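# Move top plate from tray stack onto taped table area

## Task

Lift the uppermost plate off the stack sitting in the tray and set it down on the table so that no part of it extends beyond the blue tape outline. The remaining plates must stay inside the tray with none resting on or hanging over a tray wall, and the tray must be left undisturbed in its original state. Everything must stay put by itself once the robot lets go; finish by releasing suction and moving the tool away.

## Robot and tools

ROBOT. Two six-joint arms, left_arm and right_arm, each ending in a suction cup tool instead of fingers. Bases in the scene frame: left_arm at (+0.060, +0.336, 0) m, quat_wxyz (+1.000, 0, 0, -0.026); right_arm at (+0.053, -0.359, 0) m, quat_wxyz (+0.999, 0, 0, -0.038). The names are labels only and do not mean image sides.

FRAME. One shared scene frame: origin on the tabletop midway between the arms, +z up, +x out across the table, +y toward left_arm. Each arm's controlled point is its cup point (end_effector_position): the centre of the cup rim when unloaded. The cup points along the cup point's own +z axis. About 7 cm back from the rim the tool widens to roughly 8 cm sideways, so keep that body clear of trays and plates. Reported positions may be slightly off, worse at long reach.

THE ROW. Every motion command is one flat list of 16 numbers covering both arms, even when only one moves: left x, y, z (metres, scene frame), left qw, qx, qy, qz (orientation, w first, scene frame), left suction; then the same eight for the right arm. Positions and quaternions are absolute targets (poses), not offsets. Suction is in [-1, 1]: +1 full vacuum (about 55 kPa under ambient), a fraction asks for that share, 0.05 or less means off. Suction persists, and a 0 is itself a command, so resend an arm's current suction value to leave it unchanged. To hold an arm still, resend the exact pose from the last result (position and quaternion) in every row.

execute_actions(actions, pictures). actions is a list holding at most one item. Empty list: just returns state plus images. An action {"rows": [...], "steps": n}: 1 to 15 rows of 16 numbers, n from 8 to 15 control steps at 1/30 s each (default 15); one row per step, the last row repeating if rows run out. A wait {"steps": n} with no rows: up to 300 steps counted from the previous result, your thinking time included. A target more than 0.6 m from the arm's last reported position along any cup-point axis is refused outright. Each step the command is clipped to within 100 mm and 16 degrees of the measured pose, so far targets need several calls; check the result and continue. The result arrives 8 steps before the action finishes; those steps run while you think. Images come only with an empty list or pictures: true.

move(target, speed, stop_force). target is one 16-number row of absolute poses. Each cup point travels in a straight line, all paths finishing together, lasting 0.5 to 10 s. speed: 0.002 to 0.5 m/s (default 0.25); rotation up to twice that in rad/s. stop_force: optional, 9 to 40 N, shared by both arms; an arm's path stops once its wrist sensor feels that much extra resistance for 2 steps, then it backs off 2 steps and holds. Use it with a slow speed for touching down on a plate; it is unreliable if the cup also rotates, and leave it out when lifting off something the cup presses on. The result line "move:" reports done, off_target, moving, held, contact or fault, plus limits (paced = pose clipped, held = steps blocked), and each cup point's remaining distance. Paths do not avoid obstacles or the other arm.

wait(seconds): 0 to 10 s, nothing new sent. zoom_image(camera, region): enlarged crop [x0, y0, x1, y1] in pixels, at most 504 x 504, of cam_high (896x504), cam_low (896x504), cam_left_wrist (616x616) or cam_right_wrist (616x616). read_manual(section): licence texts only. finished_scene(scene): ends the current scene (give its number) irrevocably and grades it.

RESULT LINES. Each arm shows pose, velocities, joints, joint torques (noisy, offset, nonzero even in air), Wrist force and Wrist torque in the tool's own axes (noise up to about 2.4 N, offset up to about 4 N, saturating near 50 N; pushing on a surface reads as force back into the arm). suction_measured shows achieved vacuum; near 0 means no seal, and on a tight seal it sits up to 0.15 under the command. part_present flips to 1 at 0.50 and back to 0 below 0.45. HELD marks steps where your row was not sent; "pose unreachable" means the clearance check altered that arm's command. "Hand target" appears when nothing is pending.

GRASPING. Switch suction on and press the 29 mm rim flat onto a smooth patch of the plate, away from its edge and any gaps. Vacuum shortens the cup, so the part rides up to about 10 mm nearer the tool. To release, set the plate down on the table first, then turn suction off, and move at least 15 mm away. A cup sealed on the table pins the tool until suction stops.

AVOID. Joint load limits: 133 N m for the three large joints, 24.9 N m for the wrists; an external force of 150 N, or exceeding a load limit, freezes that arm for 10 s. The arms are stiff, so aiming even slightly into a firm surface without stop_force can fault. Motors heat while holding loads; at 85 C the arm brakes until cool (warning from 70 C). Never let the arms collide, knock the tray, spill other plates, drop or slam the plate, or push anything off the table. Occasional outside nudges may move loose objects, so check the final state visually before finishing.

Each tool is called by a JSON object that holds its "fn" and its "kwargs".

## Session

{"fn": "execute_actions", "kwargs": {"actions": []}}

Scene clock: 0.00 s of 4900.00 s.
left_arm: end_effector_position=(+0.4893, +0.3139, +0.2285) suction_measured=0.00 part_present=0 end_effector_quat_wxyz=(+0.002, -0.232, +0.973, -0.000) end_effector_velocity=(+0.000, +0.000, +0.000) end_effector_angular_velocity=(-0.000, -0.001, +0.001) | right_arm: end_effector_position=(+0.4812, -0.3912, +0.2265) suction_measured=0.01 part_present=0 end_effector_quat_wxyz=(-0.001, +0.295, +0.955, -0.001) end_effector_velocity=(-0.000, +0.001, -0.000) end_effector_angular_velocity=(+0.000, +0.000, +0.002)
Joint positions: left_arm=[-0.317 -1.724  2.041 -1.891 -1.569 -0.838] | right_arm=[-0.315 -1.721  2.043 -1.891 -1.572  0.209]
Joint velocities: left_arm=[ 0.001 -0.    -0.    -0.    -0.    -0.   ] | right_arm=[ 0.001 -0.001  0.001  0.     0.    -0.002]
Joint torques (N m, as the arm reports them, + toward a larger angle): no reading
Motor temperatures (°C, as the motors report them): left_arm=[24 24 27 35 35 35] | right_arm=[24 25 24 33 30 33]
Wrist force (N, on the end effector, along its own x y z axes, offset not removed): no reading
Wrist torque (N m, same axes, about the end effector's origin, offset not removed): no reading
Hand target (left_arm): +0.489, +0.314, +0.228; +0.002, -0.232, +0.973, -0.000
Hand target (right_arm): +0.481, -0.391, +0.226; -0.001, +0.295, +0.955, -0.001

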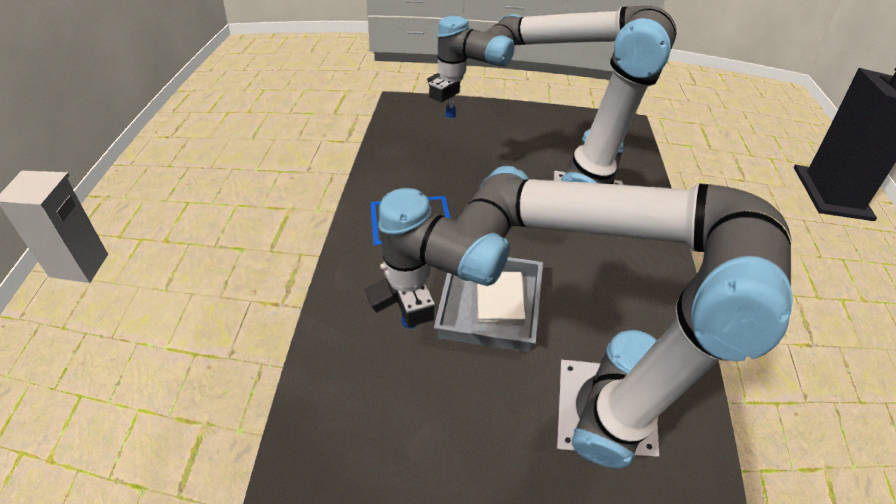

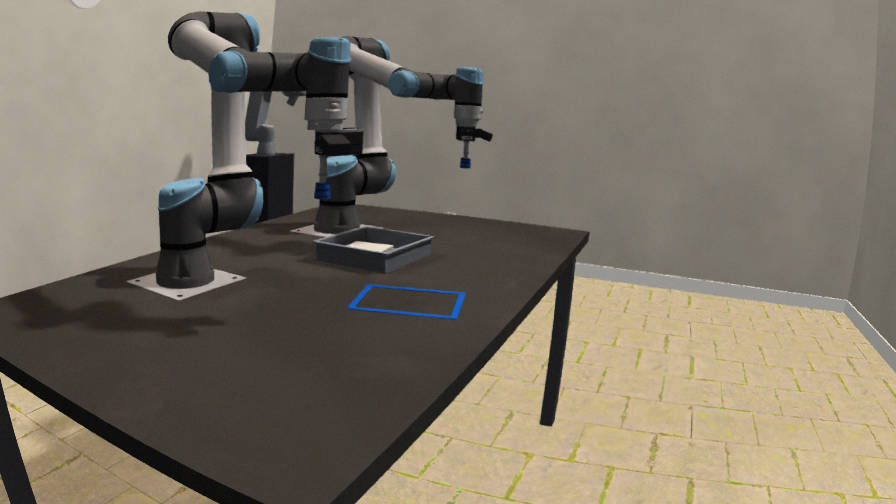

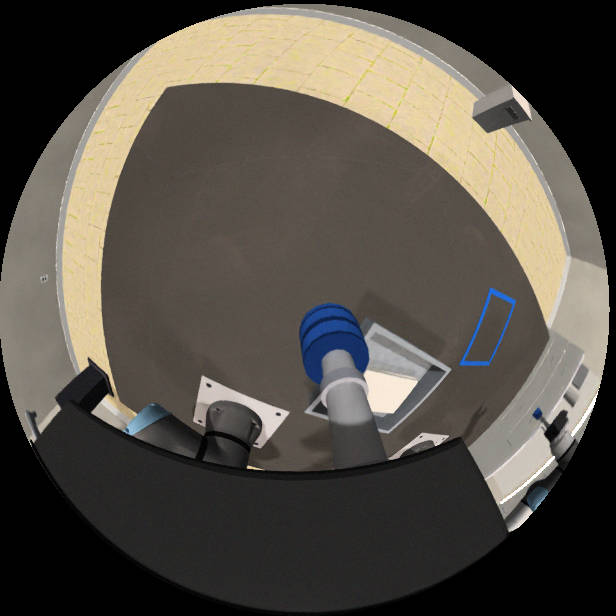

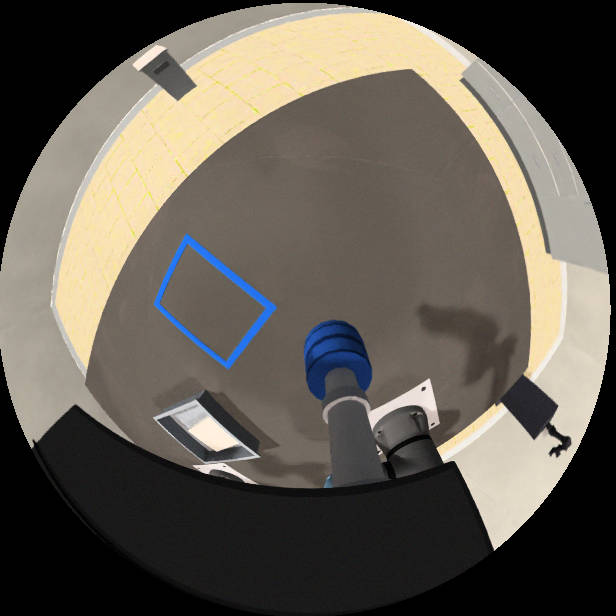

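{"fn": "zoom_image", "kwargs": {"camera": "cam_high", "region": [340, 160, 680, 480]}}

{"fn": "zoom_image", "kwargs": {"camera": "cam_low", "region": [280, 200, 500, 330]}}

Region (340, 160, 680, 480) of cam_high's 896x504 image, scaled by 1.482, with more detail than that image has; it fills the top 474 rows of this view, and the rest is white.

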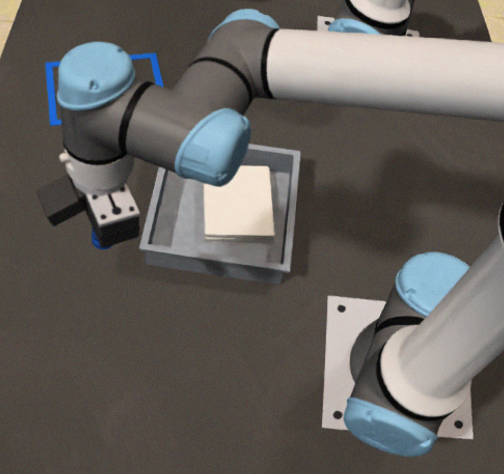

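Region (280, 200, 500, 330) of cam_low's 896x504 image, scaled by 2.291, with more detail than that image has; it fills the top 298 rows of this view, and the rest is white.

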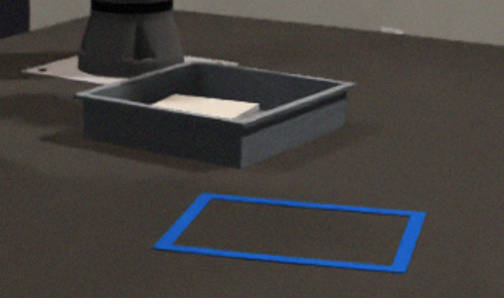

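{"fn": "move", "kwargs": {"target": [0.27,0.08,0.17,0,0,1,0,0,0.4812,-0.3912,0.2265,-0.001,0.295,0.955,-0.001,0], "speed": 0.3}}

Scene clock: 4.30 s of 4900.00 s.
left_arm: end_effector_position=(+0.2699, +0.0800, +0.1699) suction_measured=0.00 part_present=0 end_effector_quat_wxyz=(-0.001, -0.000, +1.000, -0.001) end_effector_velocity=(-0.001, -0.002, -0.001) end_effector_angular_velocity=(+0.001, -0.001, -0.002) | right_arm: end_effector_position=(+0.4812, -0.3912, +0.2265) suction_measured=0.01 part_present=0 end_effector_quat_wxyz=(-0.001, +0.295, +0.955, -0.001) end_effector_velocity=(-0.000, +0.000, +0.000) end_effector_angular_velocity=(+0.000, -0.000, -0.001)
Joint positions: left_arm=[-1.247 -1.949  2.357 -1.982 -1.573 -1.299] | right_arm=[-0.315 -1.721  2.042 -1.891 -1.573  0.21 ]
Joint velocities: left_arm=[-0.007  0.003  0.001 -0.003  0.001 -0.005] | right_arm=[ 0.    -0.001  0.001  0.     0.     0.002]
Joint torques (N m, as the arm reports them, + toward a larger angle): left_arm=[ -7.36   3.01 -15.23  -5.01   2.53  -2.88] | right_arm=[  9.04  -1.44 -25.28  -0.91  -0.9    1.99]
Motor temperatures (°C, as the motors report them): left_arm=[24 24 27 35 35 35] | right_arm=[24 25 24 33 30 33]
Wrist force (N, on the end effector, along its own x y z axes, offset not removed): left_arm=[-0.1 1.4 -2.3] | right_arm=[-3.2 -2.4 0.4]
Wrist torque (N m, same axes, about the end effector's origin, offset not removed): left_arm=[0.27 0.21 -0.08] | right_arm=[-0.32 0.44 0.09]
Hand target (left_arm): +0.270, +0.080, +0.170; -0.001, +0.000, +1.000, -0.001
Hand target (right_arm): +0.481, -0.391, +0.227; -0.001, +0.295, +0.955, -0.001
Off the commanded pose (left_arm): 0.000 m, 0 deg.
Off the commanded pose (right_arm): 0.000 m, 0 deg.
Kept back: nothing.
move: done

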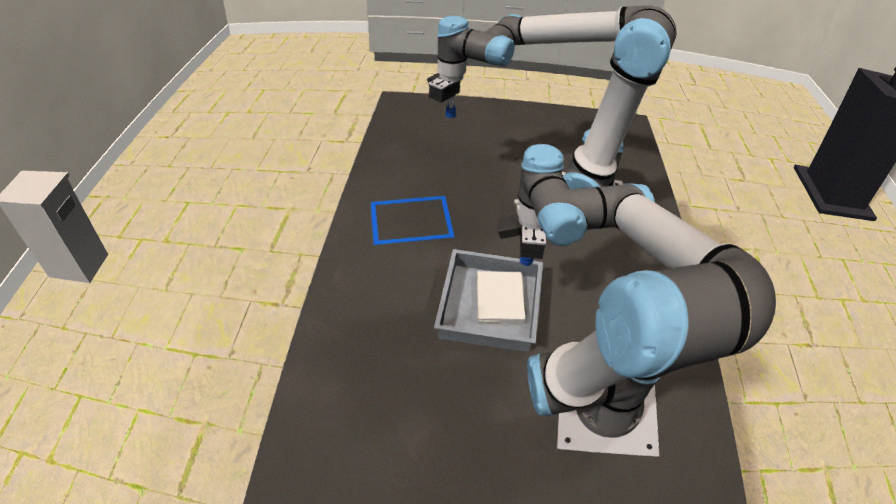

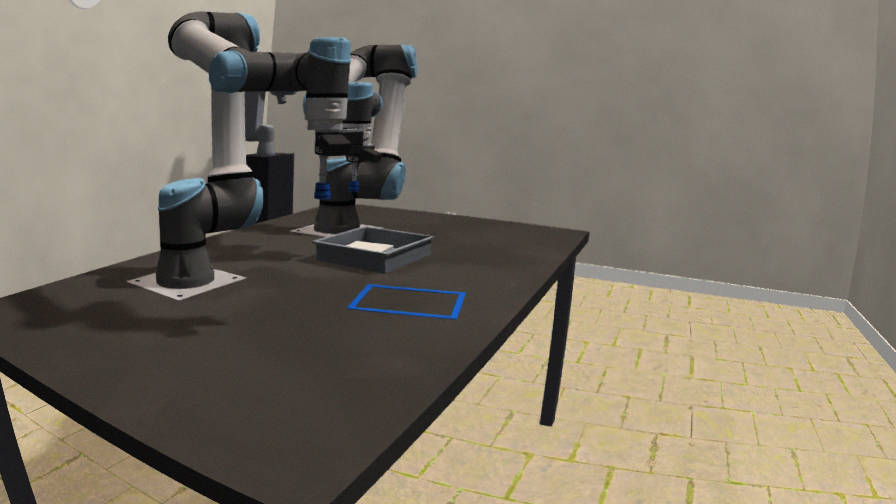

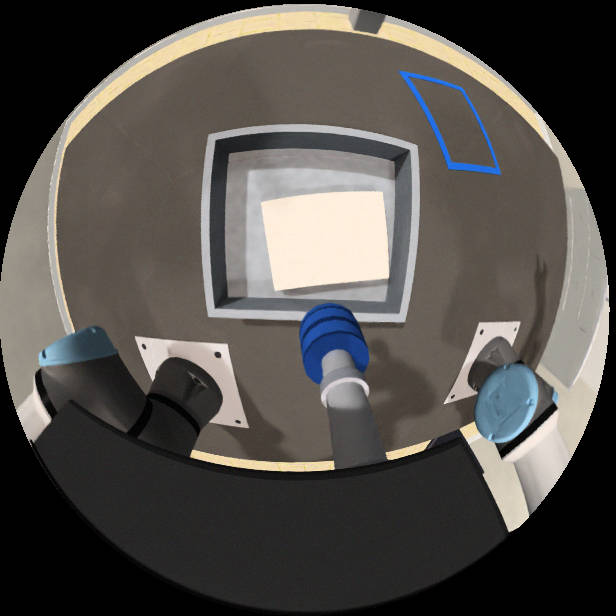

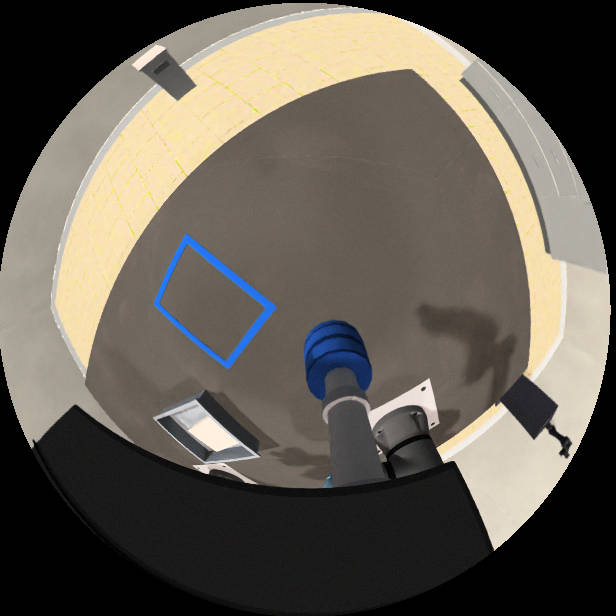

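{"fn": "zoom_image", "kwargs": {"camera": "cam_left_wrist", "region": [190, 110, 430, 350]}}

{"fn": "zoom_image", "kwargs": {"camera": "cam_high", "region": [360, 180, 560, 360]}}

Region (190, 110, 430, 350) of cam_left_wrist's 616x616 image, scaled by 2.100, with more detail than that image has.

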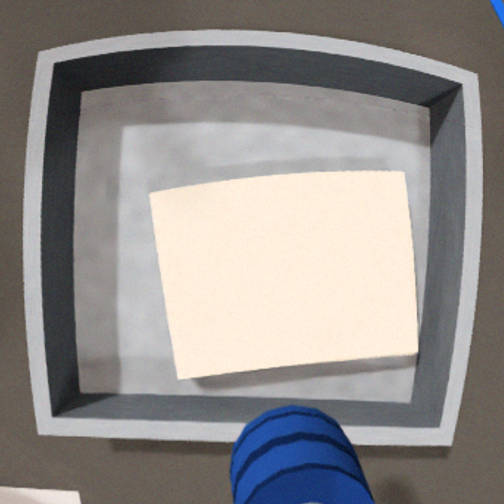

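Region (360, 180, 560, 360) of cam_high's 896x504 image, scaled by 2.520, with more detail than that image has; it fills the top 454 rows of this view, and the rest is white.

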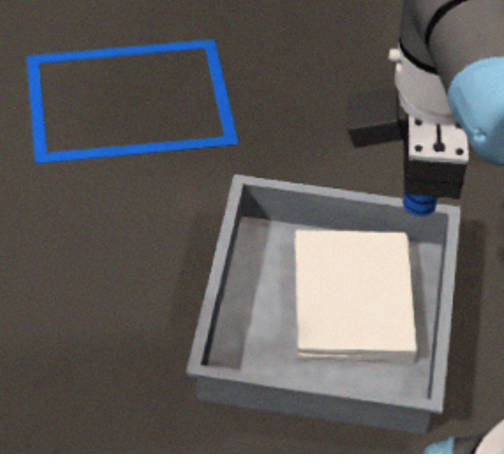

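{"fn": "move", "kwargs": {"target": [0.305,0.064,0.075,0,0,1,0,0,0.4812,-0.3912,0.2265,-0.001,0.295,0.955,-0.001,0], "speed": 0.2}}

Scene clock: 7.33 s of 4900.00 s.
left_arm: end_effector_position=(+0.3049, +0.0640, +0.0752) suction_measured=0.00 part_present=0 end_effector_quat_wxyz=(+0.000, -0.000, +1.000, +0.000) end_effector_velocity=(+0.001, -0.002, -0.001) end_effector_angular_velocity=(-0.003, +0.000, -0.001) | right_arm: end_effector_position=(+0.4812, -0.3912, +0.2265) suction_measured=0.01 part_present=0 end_effector_quat_wxyz=(-0.001, +0.295, +0.955, -0.001) end_effector_velocity=(+0.000, +0.001, +0.001) end_effector_angular_velocity=(-0.001, -0.001, +0.004)
Joint positions: left_arm=[-1.16  -1.653  2.443 -2.361 -1.57  -1.212] | right_arm=[-0.315 -1.721  2.042 -1.891 -1.573  0.21 ]
Joint velocities: left_arm=[ 0.001  0.009 -0.001 -0.011 -0.001  0.002] | right_arm=[ 0.002 -0.001 -0.    -0.    -0.    -0.002]
Joint torques (N m, as the arm reports them, + toward a larger angle): left_arm=[  7.05  -5.38 -20.31  -4.91  -2.22   2.85] | right_arm=[  8.64  -1.89 -26.16  -0.97  -0.77   2.1 ]
Motor temperatures (°C, as the motors report them): left_arm=[24 24 27 35 35 35] | right_arm=[24 25 24 33 30 33]
Wrist force (N, on the end effector, along its own x y z axes, offset not removed): left_arm=[0.8 -0.5 -0.7] | right_arm=[-1.0 -1.6 -0.2]
Wrist torque (N m, same axes, about the end effector's origin, offset not removed): left_arm=[0.01 0.00 -0.16] | right_arm=[-0.18 0.14 0.03]
Hand target (left_arm): +0.305, +0.064, +0.075; +0.000, +0.000, +1.000, +0.000
Hand target (right_arm): +0.481, -0.391, +0.226; -0.001, +0.295, +0.955, -0.001
Off the commanded pose (left_arm): 0.000 m, 0 deg.
Off the commanded pose (right_arm): 0.000 m, 0 deg.
Kept back: nothing.
move: done

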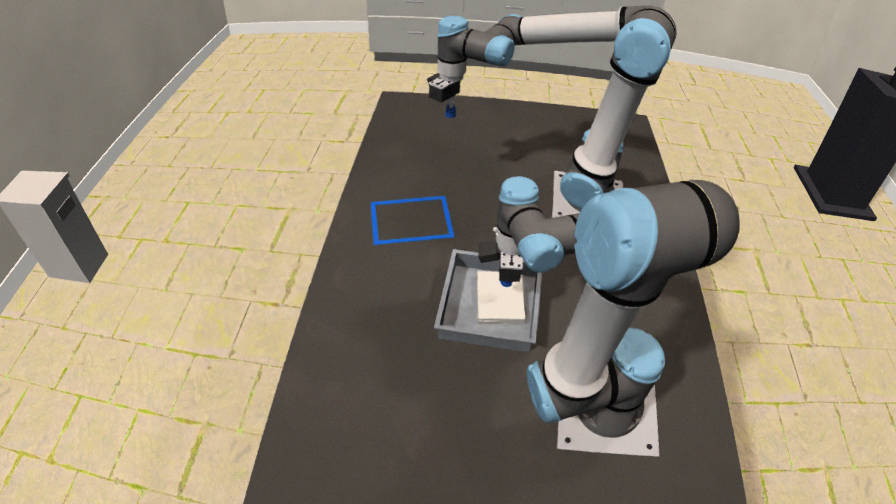

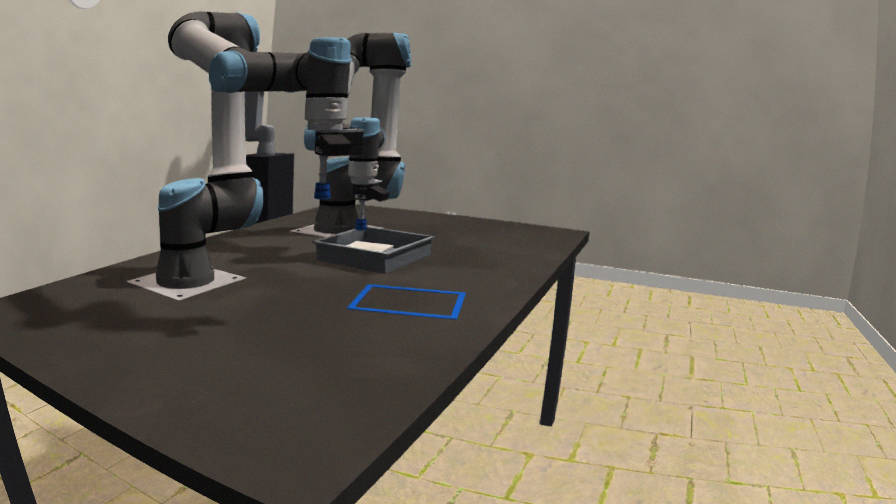

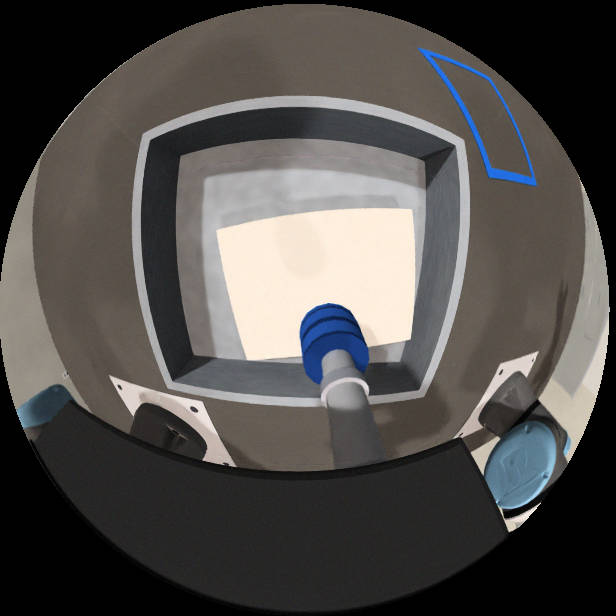

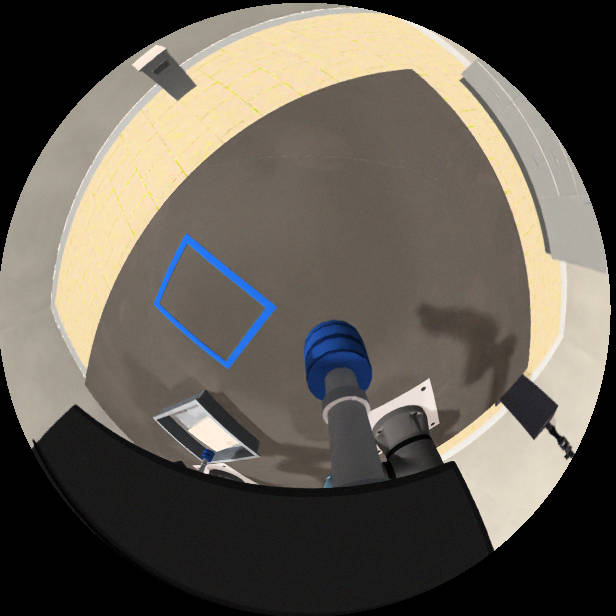

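{"fn": "move", "kwargs": {"target": [0.312,0.064,0.045,0,0,1,0,0,0.4812,-0.3912,0.2265,-0.001,0.295,0.955,-0.001,0], "speed": 0.1}}

{"fn": "move", "kwargs": {"target": [0.312,0.064,0.012,0,0,1,0,1,0.4812,-0.3912,0.2265,-0.001,0.295,0.955,-0.001,0], "speed": 0.012, "stop_force": 10}}

Scene clock: 9.10 s of 4900.00 s.
left_arm: end_effector_position=(+0.3119, +0.0640, +0.0453) suction_measured=0.00 part_present=0 end_effector_quat_wxyz=(+0.000, -0.000, +1.000, +0.000) end_effector_velocity=(+0.000, -0.000, -0.003) end_effector_angular_velocity=(+0.000, +0.002, -0.001) | right_arm: end_effector_position=(+0.4812, -0.3912, +0.2265) suction_measured=0.01 part_present=0 end_effector_quat_wxyz=(-0.001, +0.295, +0.955, -0.001) end_effector_velocity=(-0.000, +0.000, -0.000) end_effector_angular_velocity=(+0.000, +0.000, -0.000)
Joint positions: left_arm=[-1.141 -1.557  2.468 -2.482 -1.571 -1.193] | right_arm=[-0.315 -1.721  2.042 -1.891 -1.573  0.21 ]
Joint velocities: left_arm=[ 0.001  0.01   0.002 -0.012 -0.001  0.002] | right_arm=[ 0.    -0.     0.001 -0.     0.     0.   ]
Joint torques (N m, as the arm reports them, + toward a larger angle): left_arm=[ 6.46 -6.73 -8.33 -5.08 -2.13  2.73] | right_arm=[  6.12  -1.48 -25.78  -0.86  -0.7    2.  ]
Motor temperatures (°C, as the motors report them): left_arm=[24 24 27 35 35 35] | right_arm=[24 25 24 33 30 33]
Wrist force (N, on the end effector, along its own x y z axes, offset not removed): left_arm=[0.4 -0.1 -1.4] | right_arm=[-3.7 0.1 1.6]
Wrist torque (N m, same axes, about the end effector's origin, offset not removed): left_arm=[0.10 0.08 -0.24] | right_arm=[-0.06 0.51 -0.03]
Hand target (left_arm): +0.312, +0.064, +0.045; +0.000, -0.000, +1.000, +0.000
Hand target (right_arm): +0.481, -0.391, +0.226; -0.001, +0.295, +0.955, -0.001
Off the commanded pose (left_arm): 0.000 m, 0 deg.
Off the commanded pose (right_arm): 0.000 m, 0 deg.
Kept back: nothing.
move: done

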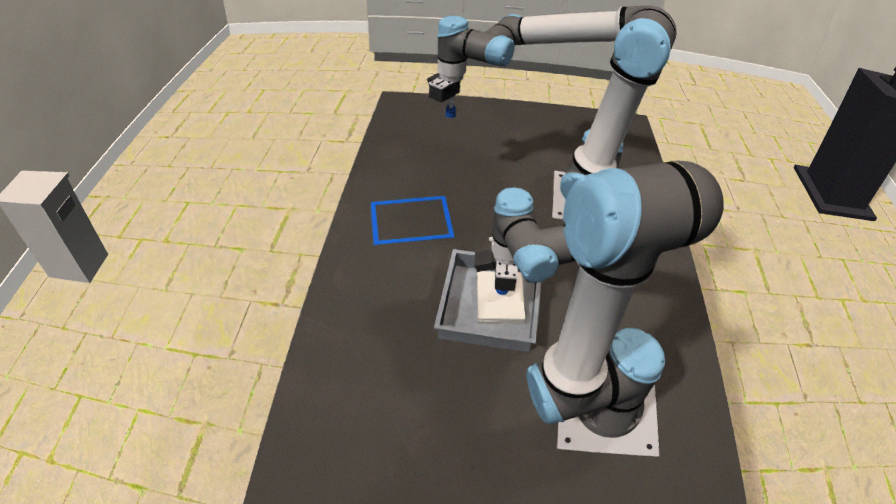

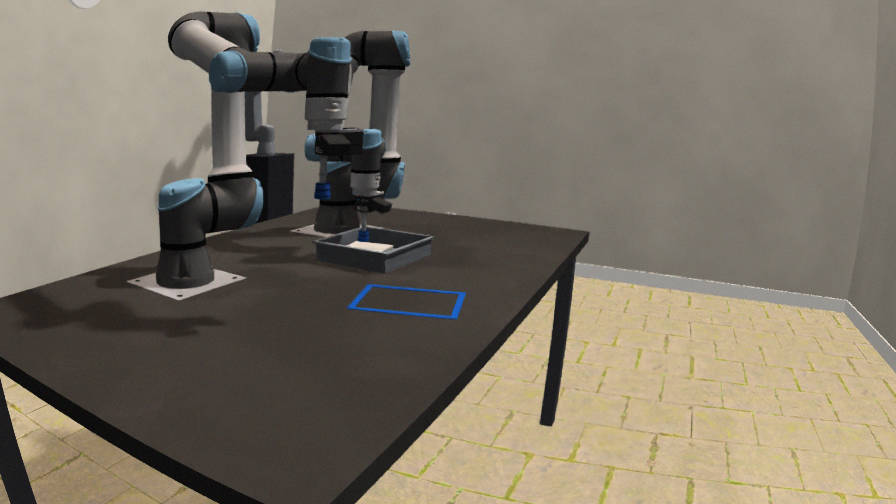

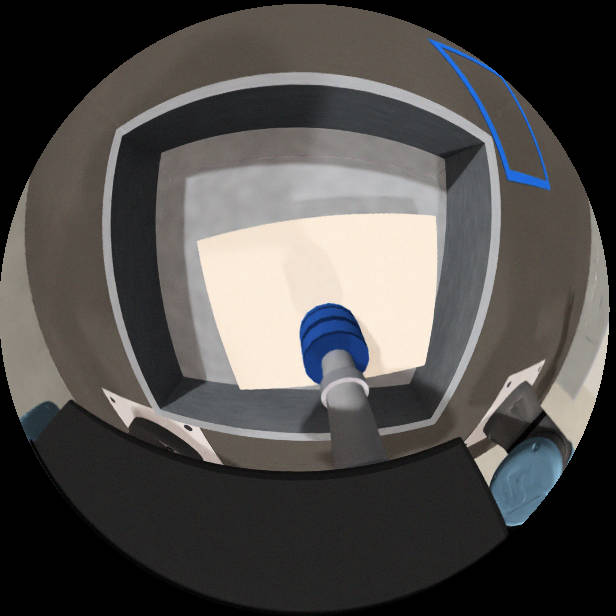

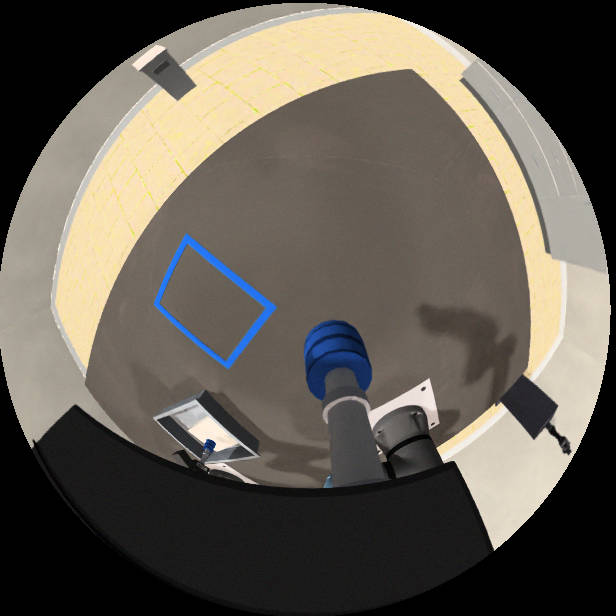

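Scene clock: 12.03 s of 4900.00 s.
left_arm: end_effector_position=(+0.3120, +0.0640, +0.0150) suction_measured=0.98 part_present=1 end_effector_quat_wxyz=(+0.000, -0.000, +1.000, -0.000) end_effector_velocity=(-0.001, +0.002, +0.002) end_effector_angular_velocity=(+0.006, +0.003, +0.000) | right_arm: end_effector_position=(+0.4812, -0.3912, +0.2265) suction_measured=0.01 part_present=0 end_effector_quat_wxyz=(-0.001, +0.295, +0.955, -0.001) end_effector_velocity=(-0.000, -0.000, -0.000) end_effector_angular_velocity=(+0.001, +0.001, -0.000)
Joint positions: left_arm=[-1.141 -1.46   2.498 -2.609 -1.571 -1.193] | right_arm=[-0.315 -1.721  2.042 -1.891 -1.573  0.21 ]
Joint velocities: left_arm=[ 0.    -0.009 -0.001  0.017 -0.001  0.   ] | right_arm=[-0.001  0.     0.001 -0.     0.001 -0.001]
Joint torques (N m, as the arm reports them, + toward a larger angle): left_arm=[  1.93  -9.67 -10.43   2.88  -1.17   2.88] | right_arm=[  5.93  -2.43 -26.09  -1.05  -0.45   2.2 ]
Motor temperatures (°C, as the motors report them): left_arm=[24 24 27 35 35 35] | right_arm=[24 25 24 33 30 33]
Wrist force (N, on the end effector, along its own x y z axes, offset not removed): left_arm=[4.2 9.1 -45.8] | right_arm=[-2.0 -0.9 -0.1]
Wrist torque (N m, same axes, about the end effector's origin, offset not removed): left_arm=[0.25 0.08 -0.21] | right_arm=[-0.11 0.33 0.06]
Hand target (left_arm): +0.312, +0.064, +0.015; -0.000, -0.000, +1.000, +0.000
Hand target (right_arm): +0.481, -0.391, +0.226; -0.001, +0.295, +0.955, -0.001
Off the commanded pose (left_arm): 0.003 m, 0 deg.
Off the commanded pose (right_arm): 0.000 m, 0 deg.
Kept back: nothing.
move: contact (left_arm)

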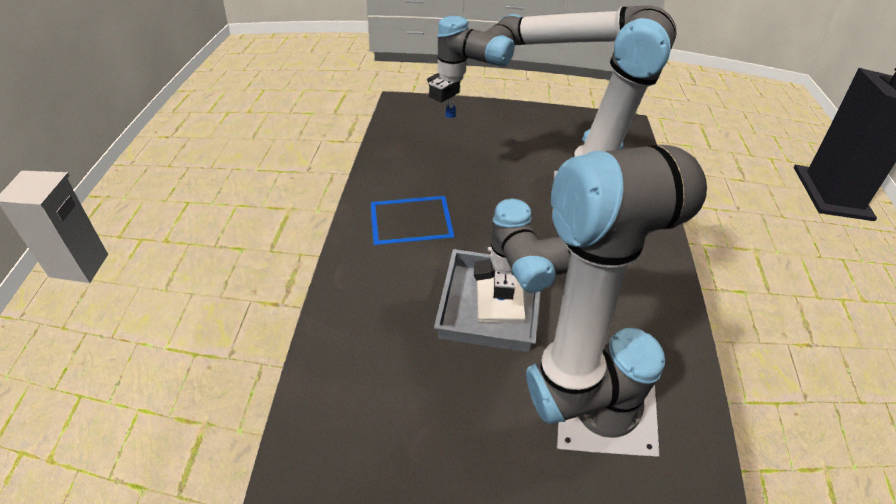

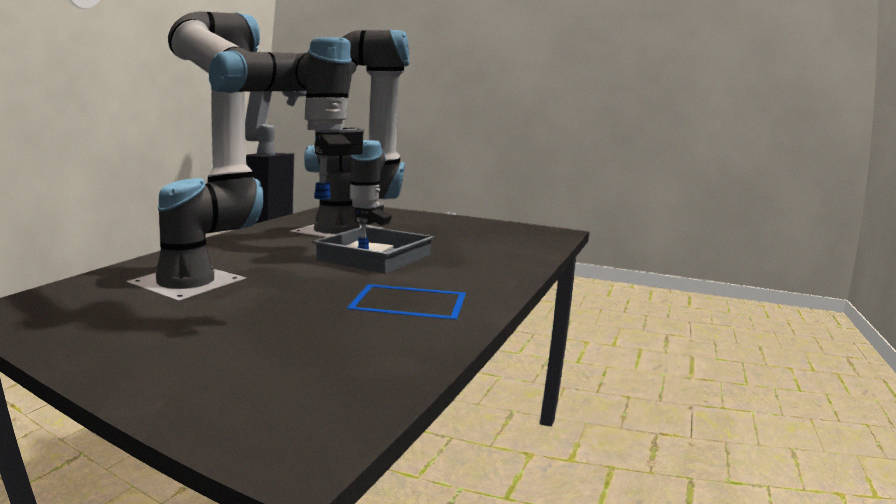

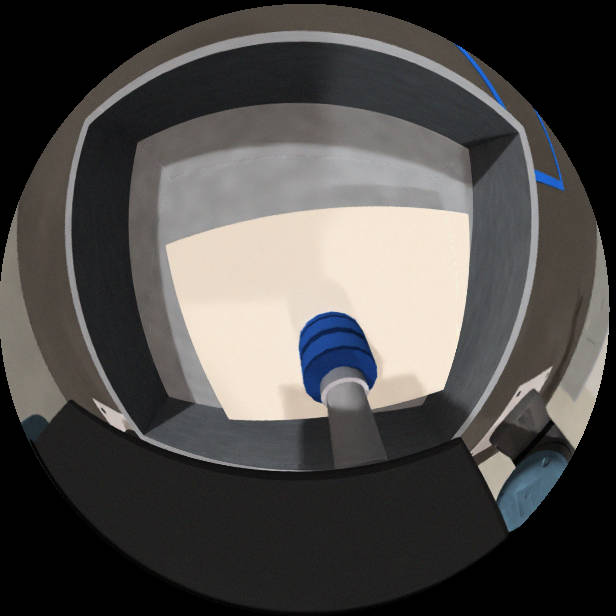

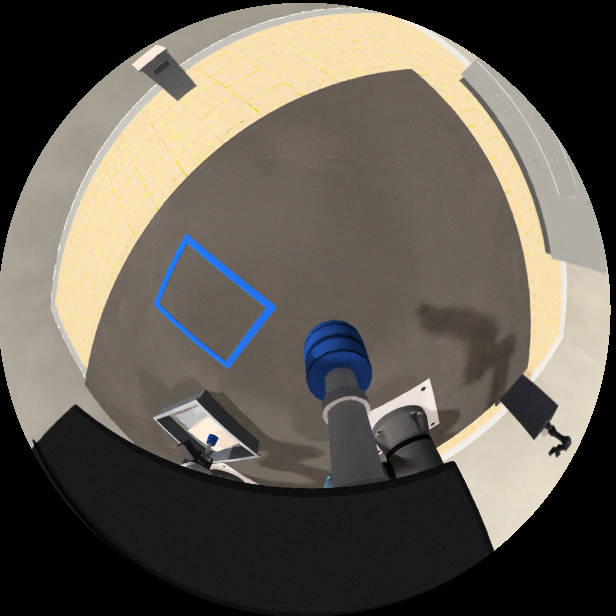

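{"fn": "move", "kwargs": {"target": [0.312,0.064,0.023,0,0,1,0,1,0.4812,-0.3912,0.2265,-0.001,0.295,0.955,-0.001,0], "speed": 0.01}}

{"fn": "zoom_image", "kwargs": {"camera": "cam_high", "region": [430, 240, 560, 360]}}

Scene clock: 13.27 s of 4900.00 s.
left_arm: end_effector_position=(+0.3120, +0.0640, +0.0227) suction_measured=0.98 part_present=1 end_effector_quat_wxyz=(-0.000, +0.000, +1.000, -0.000) end_effector_velocity=(+0.001, -0.000, +0.003) end_effector_angular_velocity=(-0.002, -0.001, +0.001) | right_arm: end_effector_position=(+0.4812, -0.3912, +0.2265) suction_measured=0.01 part_present=0 end_effector_quat_wxyz=(-0.001, +0.295, +0.955, -0.001) end_effector_velocity=(-0.001, +0.001, -0.001) end_effector_angular_velocity=(+0.001, +0.001, +0.002)
Joint positions: left_arm=[-1.141 -1.486  2.491 -2.576 -1.571 -1.193] | right_arm=[-0.315 -1.721  2.042 -1.891 -1.573  0.21 ]
Joint velocities: left_arm=[ 0.001 -0.009 -0.004  0.01   0.     0.   ] | right_arm=[ 0.002 -0.     0.002  0.     0.     0.   ]
Joint torques (N m, as the arm reports them, + toward a larger angle): left_arm=[  0.88 -21.76 -18.05   0.31   0.89   2.75] | right_arm=[  5.55  -0.98 -26.01  -1.    -0.17   1.93]
Motor temperatures (°C, as the motors report them): left_arm=[24 24 27 35 35 35] | right_arm=[24 25 24 33 30 33]
Wrist force (N, on the end effector, along its own x y z axes, offset not removed): left_arm=[1.2 0.6 -0.9] | right_arm=[-2.9 -1.8 1.1]
Wrist torque (N m, same axes, about the end effector's origin, offset not removed): left_arm=[0.18 0.06 -0.17] | right_arm=[-0.25 0.24 0.05]
Hand target (left_arm): +0.312, +0.064, +0.023; +0.000, +0.000, +1.000, -0.000
Hand target (right_arm): +0.481, -0.391, +0.226; -0.001, +0.295, +0.955, -0.001
Off the commanded pose (left_arm): 0.000 m, 0 deg.
Off the commanded pose (right_arm): 0.000 m, 0 deg.
Kept back: nothing.
move: done

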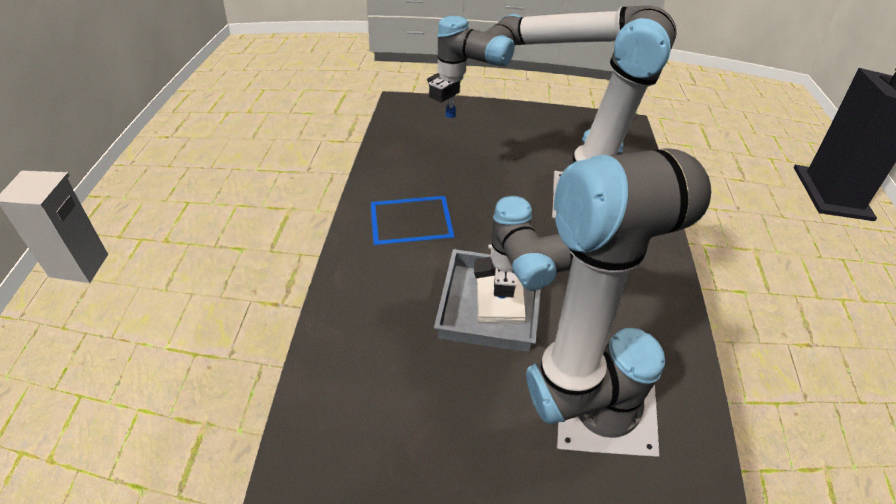

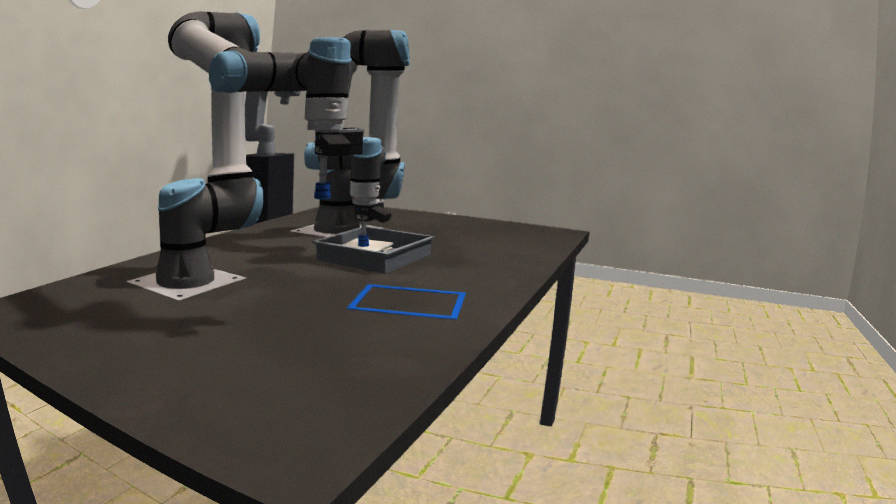

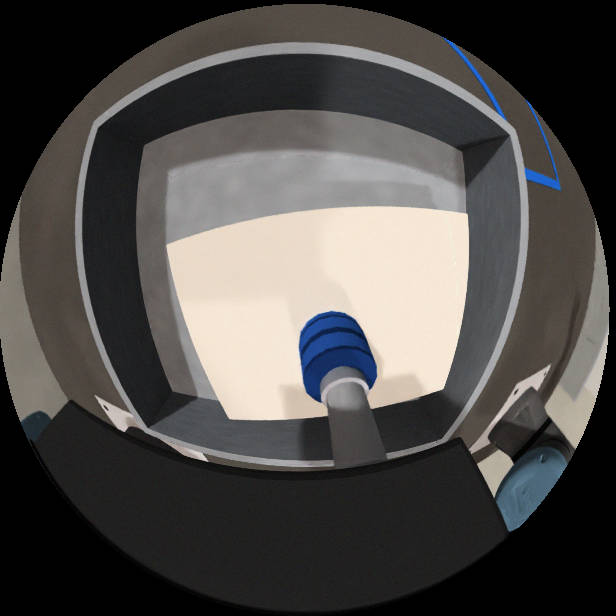

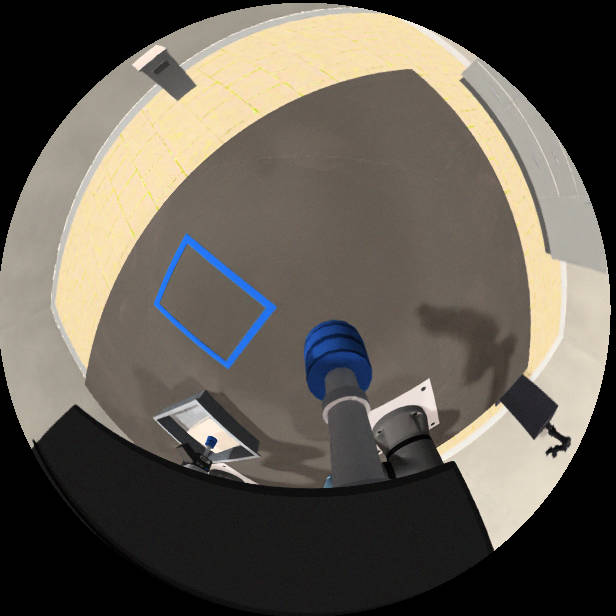

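Region (430, 240, 560, 360) of cam_high's 896x504 image, scaled by 3.877, with more detail than that image has; it fills the top 465 rows of this view, and the rest is white.

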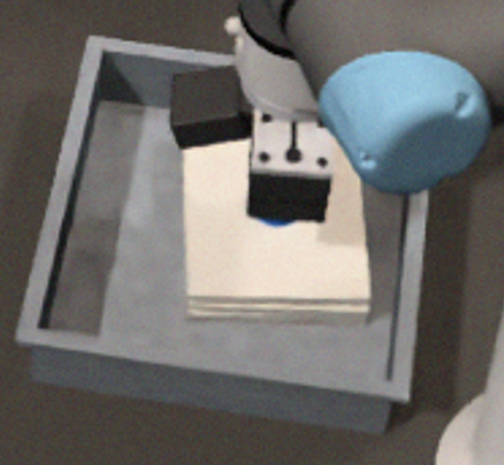

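{"fn": "execute_actions", "kwargs": {"actions": []}}

{"fn": "zoom_image", "kwargs": {"camera": "cam_high", "region": [465, 295, 535, 335]}}

{"fn": "zoom_image", "kwargs": {"camera": "cam_low", "region": [320, 220, 420, 270]}}

Scene clock: 13.60 s of 4900.00 s.
left_arm: end_effector_position=(+0.3120, +0.0640, +0.0230) suction_measured=0.98 part_present=1 end_effector_quat_wxyz=(-0.000, +0.000, +1.000, -0.000) end_effector_velocity=(-0.001, +0.001, -0.000) end_effector_angular_velocity=(+0.001, +0.002, -0.001) | right_arm: end_effector_position=(+0.4812, -0.3912, +0.2265) suction_measured=0.01 part_present=0 end_effector_quat_wxyz=(-0.001, +0.295, +0.955, -0.001) end_effector_velocity=(+0.000, -0.000, +0.001) end_effector_angular_velocity=(-0.001, -0.003, +0.002)
Joint positions: left_arm=[-1.141 -1.487  2.491 -2.575 -1.571 -1.193] | right_arm=[-0.315 -1.721  2.042 -1.891 -1.573  0.21 ]
Joint velocities: left_arm=[-0.    -0.001  0.002  0.001 -0.001  0.   ] | right_arm=[-0.    -0.002 -0.001 -0.     0.    -0.003]
Joint torques (N m, as the arm reports them, + toward a larger angle): left_arm=[  1.53 -22.68 -18.66  -0.07   1.44   2.87] | right_arm=[  4.54  -1.54 -26.12  -1.29  -0.35   1.71]
Motor temperatures (°C, as the motors report them): left_arm=[24 24 27 35 35 35] | right_arm=[24 25 24 33 30 33]
Wrist force (N, on the end effector, along its own x y z axes, offset not removed): left_arm=[-0.7 0.4 0.2] | right_arm=[-2.0 0.3 0.1]
Wrist torque (N m, same axes, about the end effector's origin, offset not removed): left_arm=[0.10 0.24 -0.18] | right_arm=[0.04 0.31 0.10]
Hand target (left_arm): +0.312, +0.064, +0.023; +0.000, +0.000, +1.000, -0.000
Hand target (right_arm): +0.481, -0.391, +0.226; -0.001, +0.295, +0.955, -0.001
Off the commanded pose (left_arm): 0.000 m, 0 deg.
Off the commanded pose (right_arm): 0.000 m, 0 deg.
Kept back: nothing.
Steps of this call (steps 1 to 10: nothing new was sent). Readings (end_effector_position | what the end effector reports):
1: left_arm (+0.3120, +0.0640, +0.0228) | right_arm (+0.4812, -0.3912, +0.2265) | left_arm suction_measured=0.98 part_present=1 | right_arm suction_measured=0.01 part_present=0
2: left_arm (+0.3120, +0.0640, +0.0228) | right_arm (+0.4812, -0.3912, +0.2265) | left_arm suction_measured=0.98 part_present=1 | right_arm suction_measured=0.01 part_present=0
4: left_arm (+0.3120, +0.0640, +0.0229) | right_arm (+0.4812, -0.3912, +0.2265) | left_arm suction_measured=0.98 part_present=1 | right_arm suction_measured=0.01 part_present=0
8: left_arm (+0.3120, +0.0640, +0.0230) | right_arm (+0.4812, -0.3912, +0.2265) | left_arm suction_measured=0.98 part_present=1 | right_arm suction_measured=0.01 part_present=0
10: the state above

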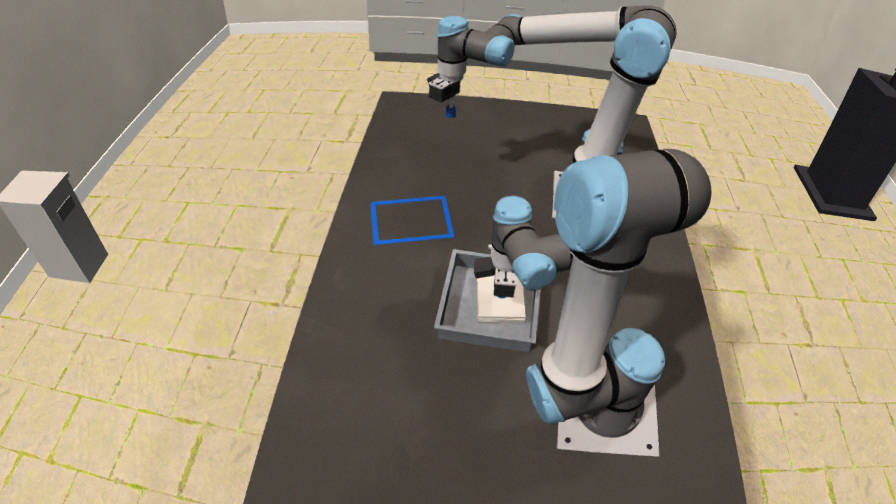

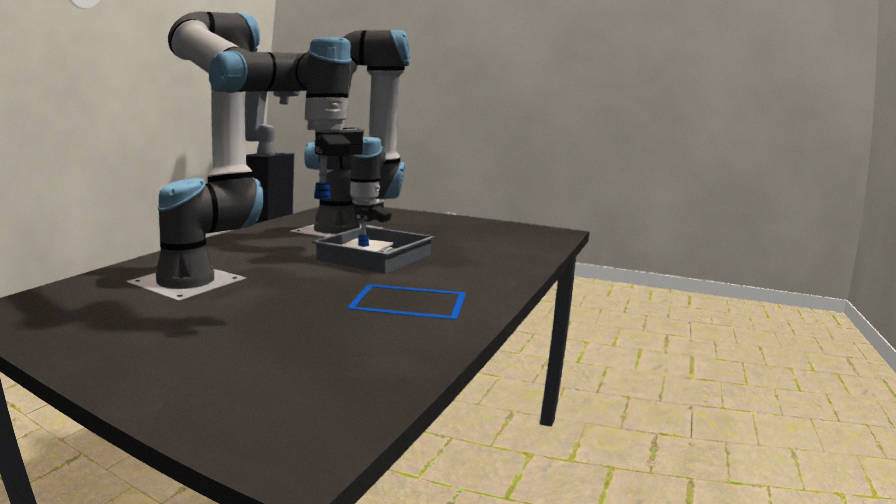

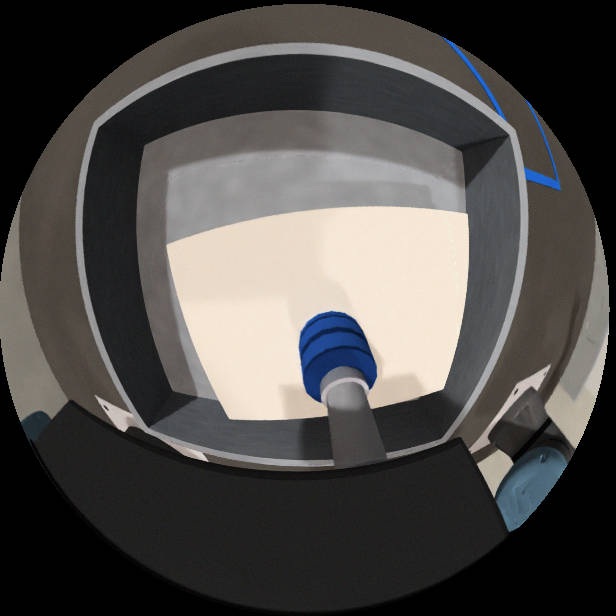

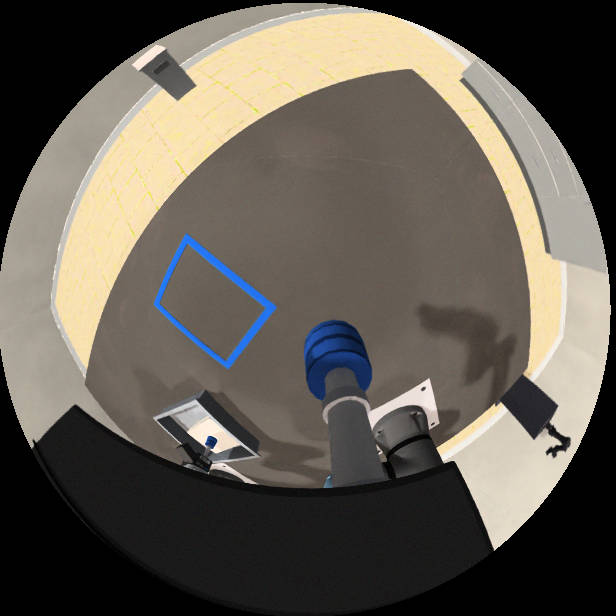

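Region (465, 295, 535, 335) of cam_high's 896x504 image, scaled by 7.200, with more detail than that image has; it fills the top 288 rows of this view, and the rest is white.

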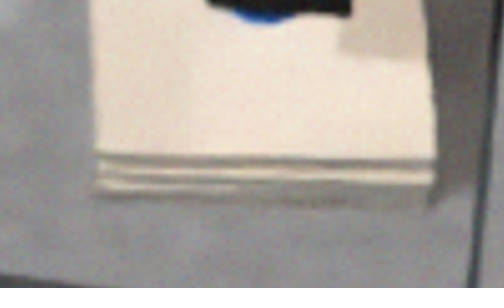

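Region (320, 220, 420, 270) of cam_low's 896x504 image, scaled by 5.040, with more detail than that image has.

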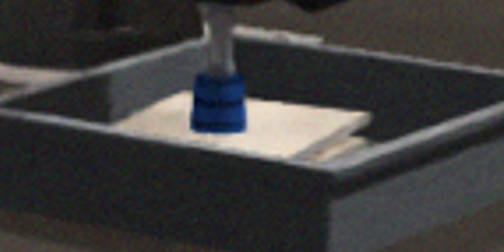

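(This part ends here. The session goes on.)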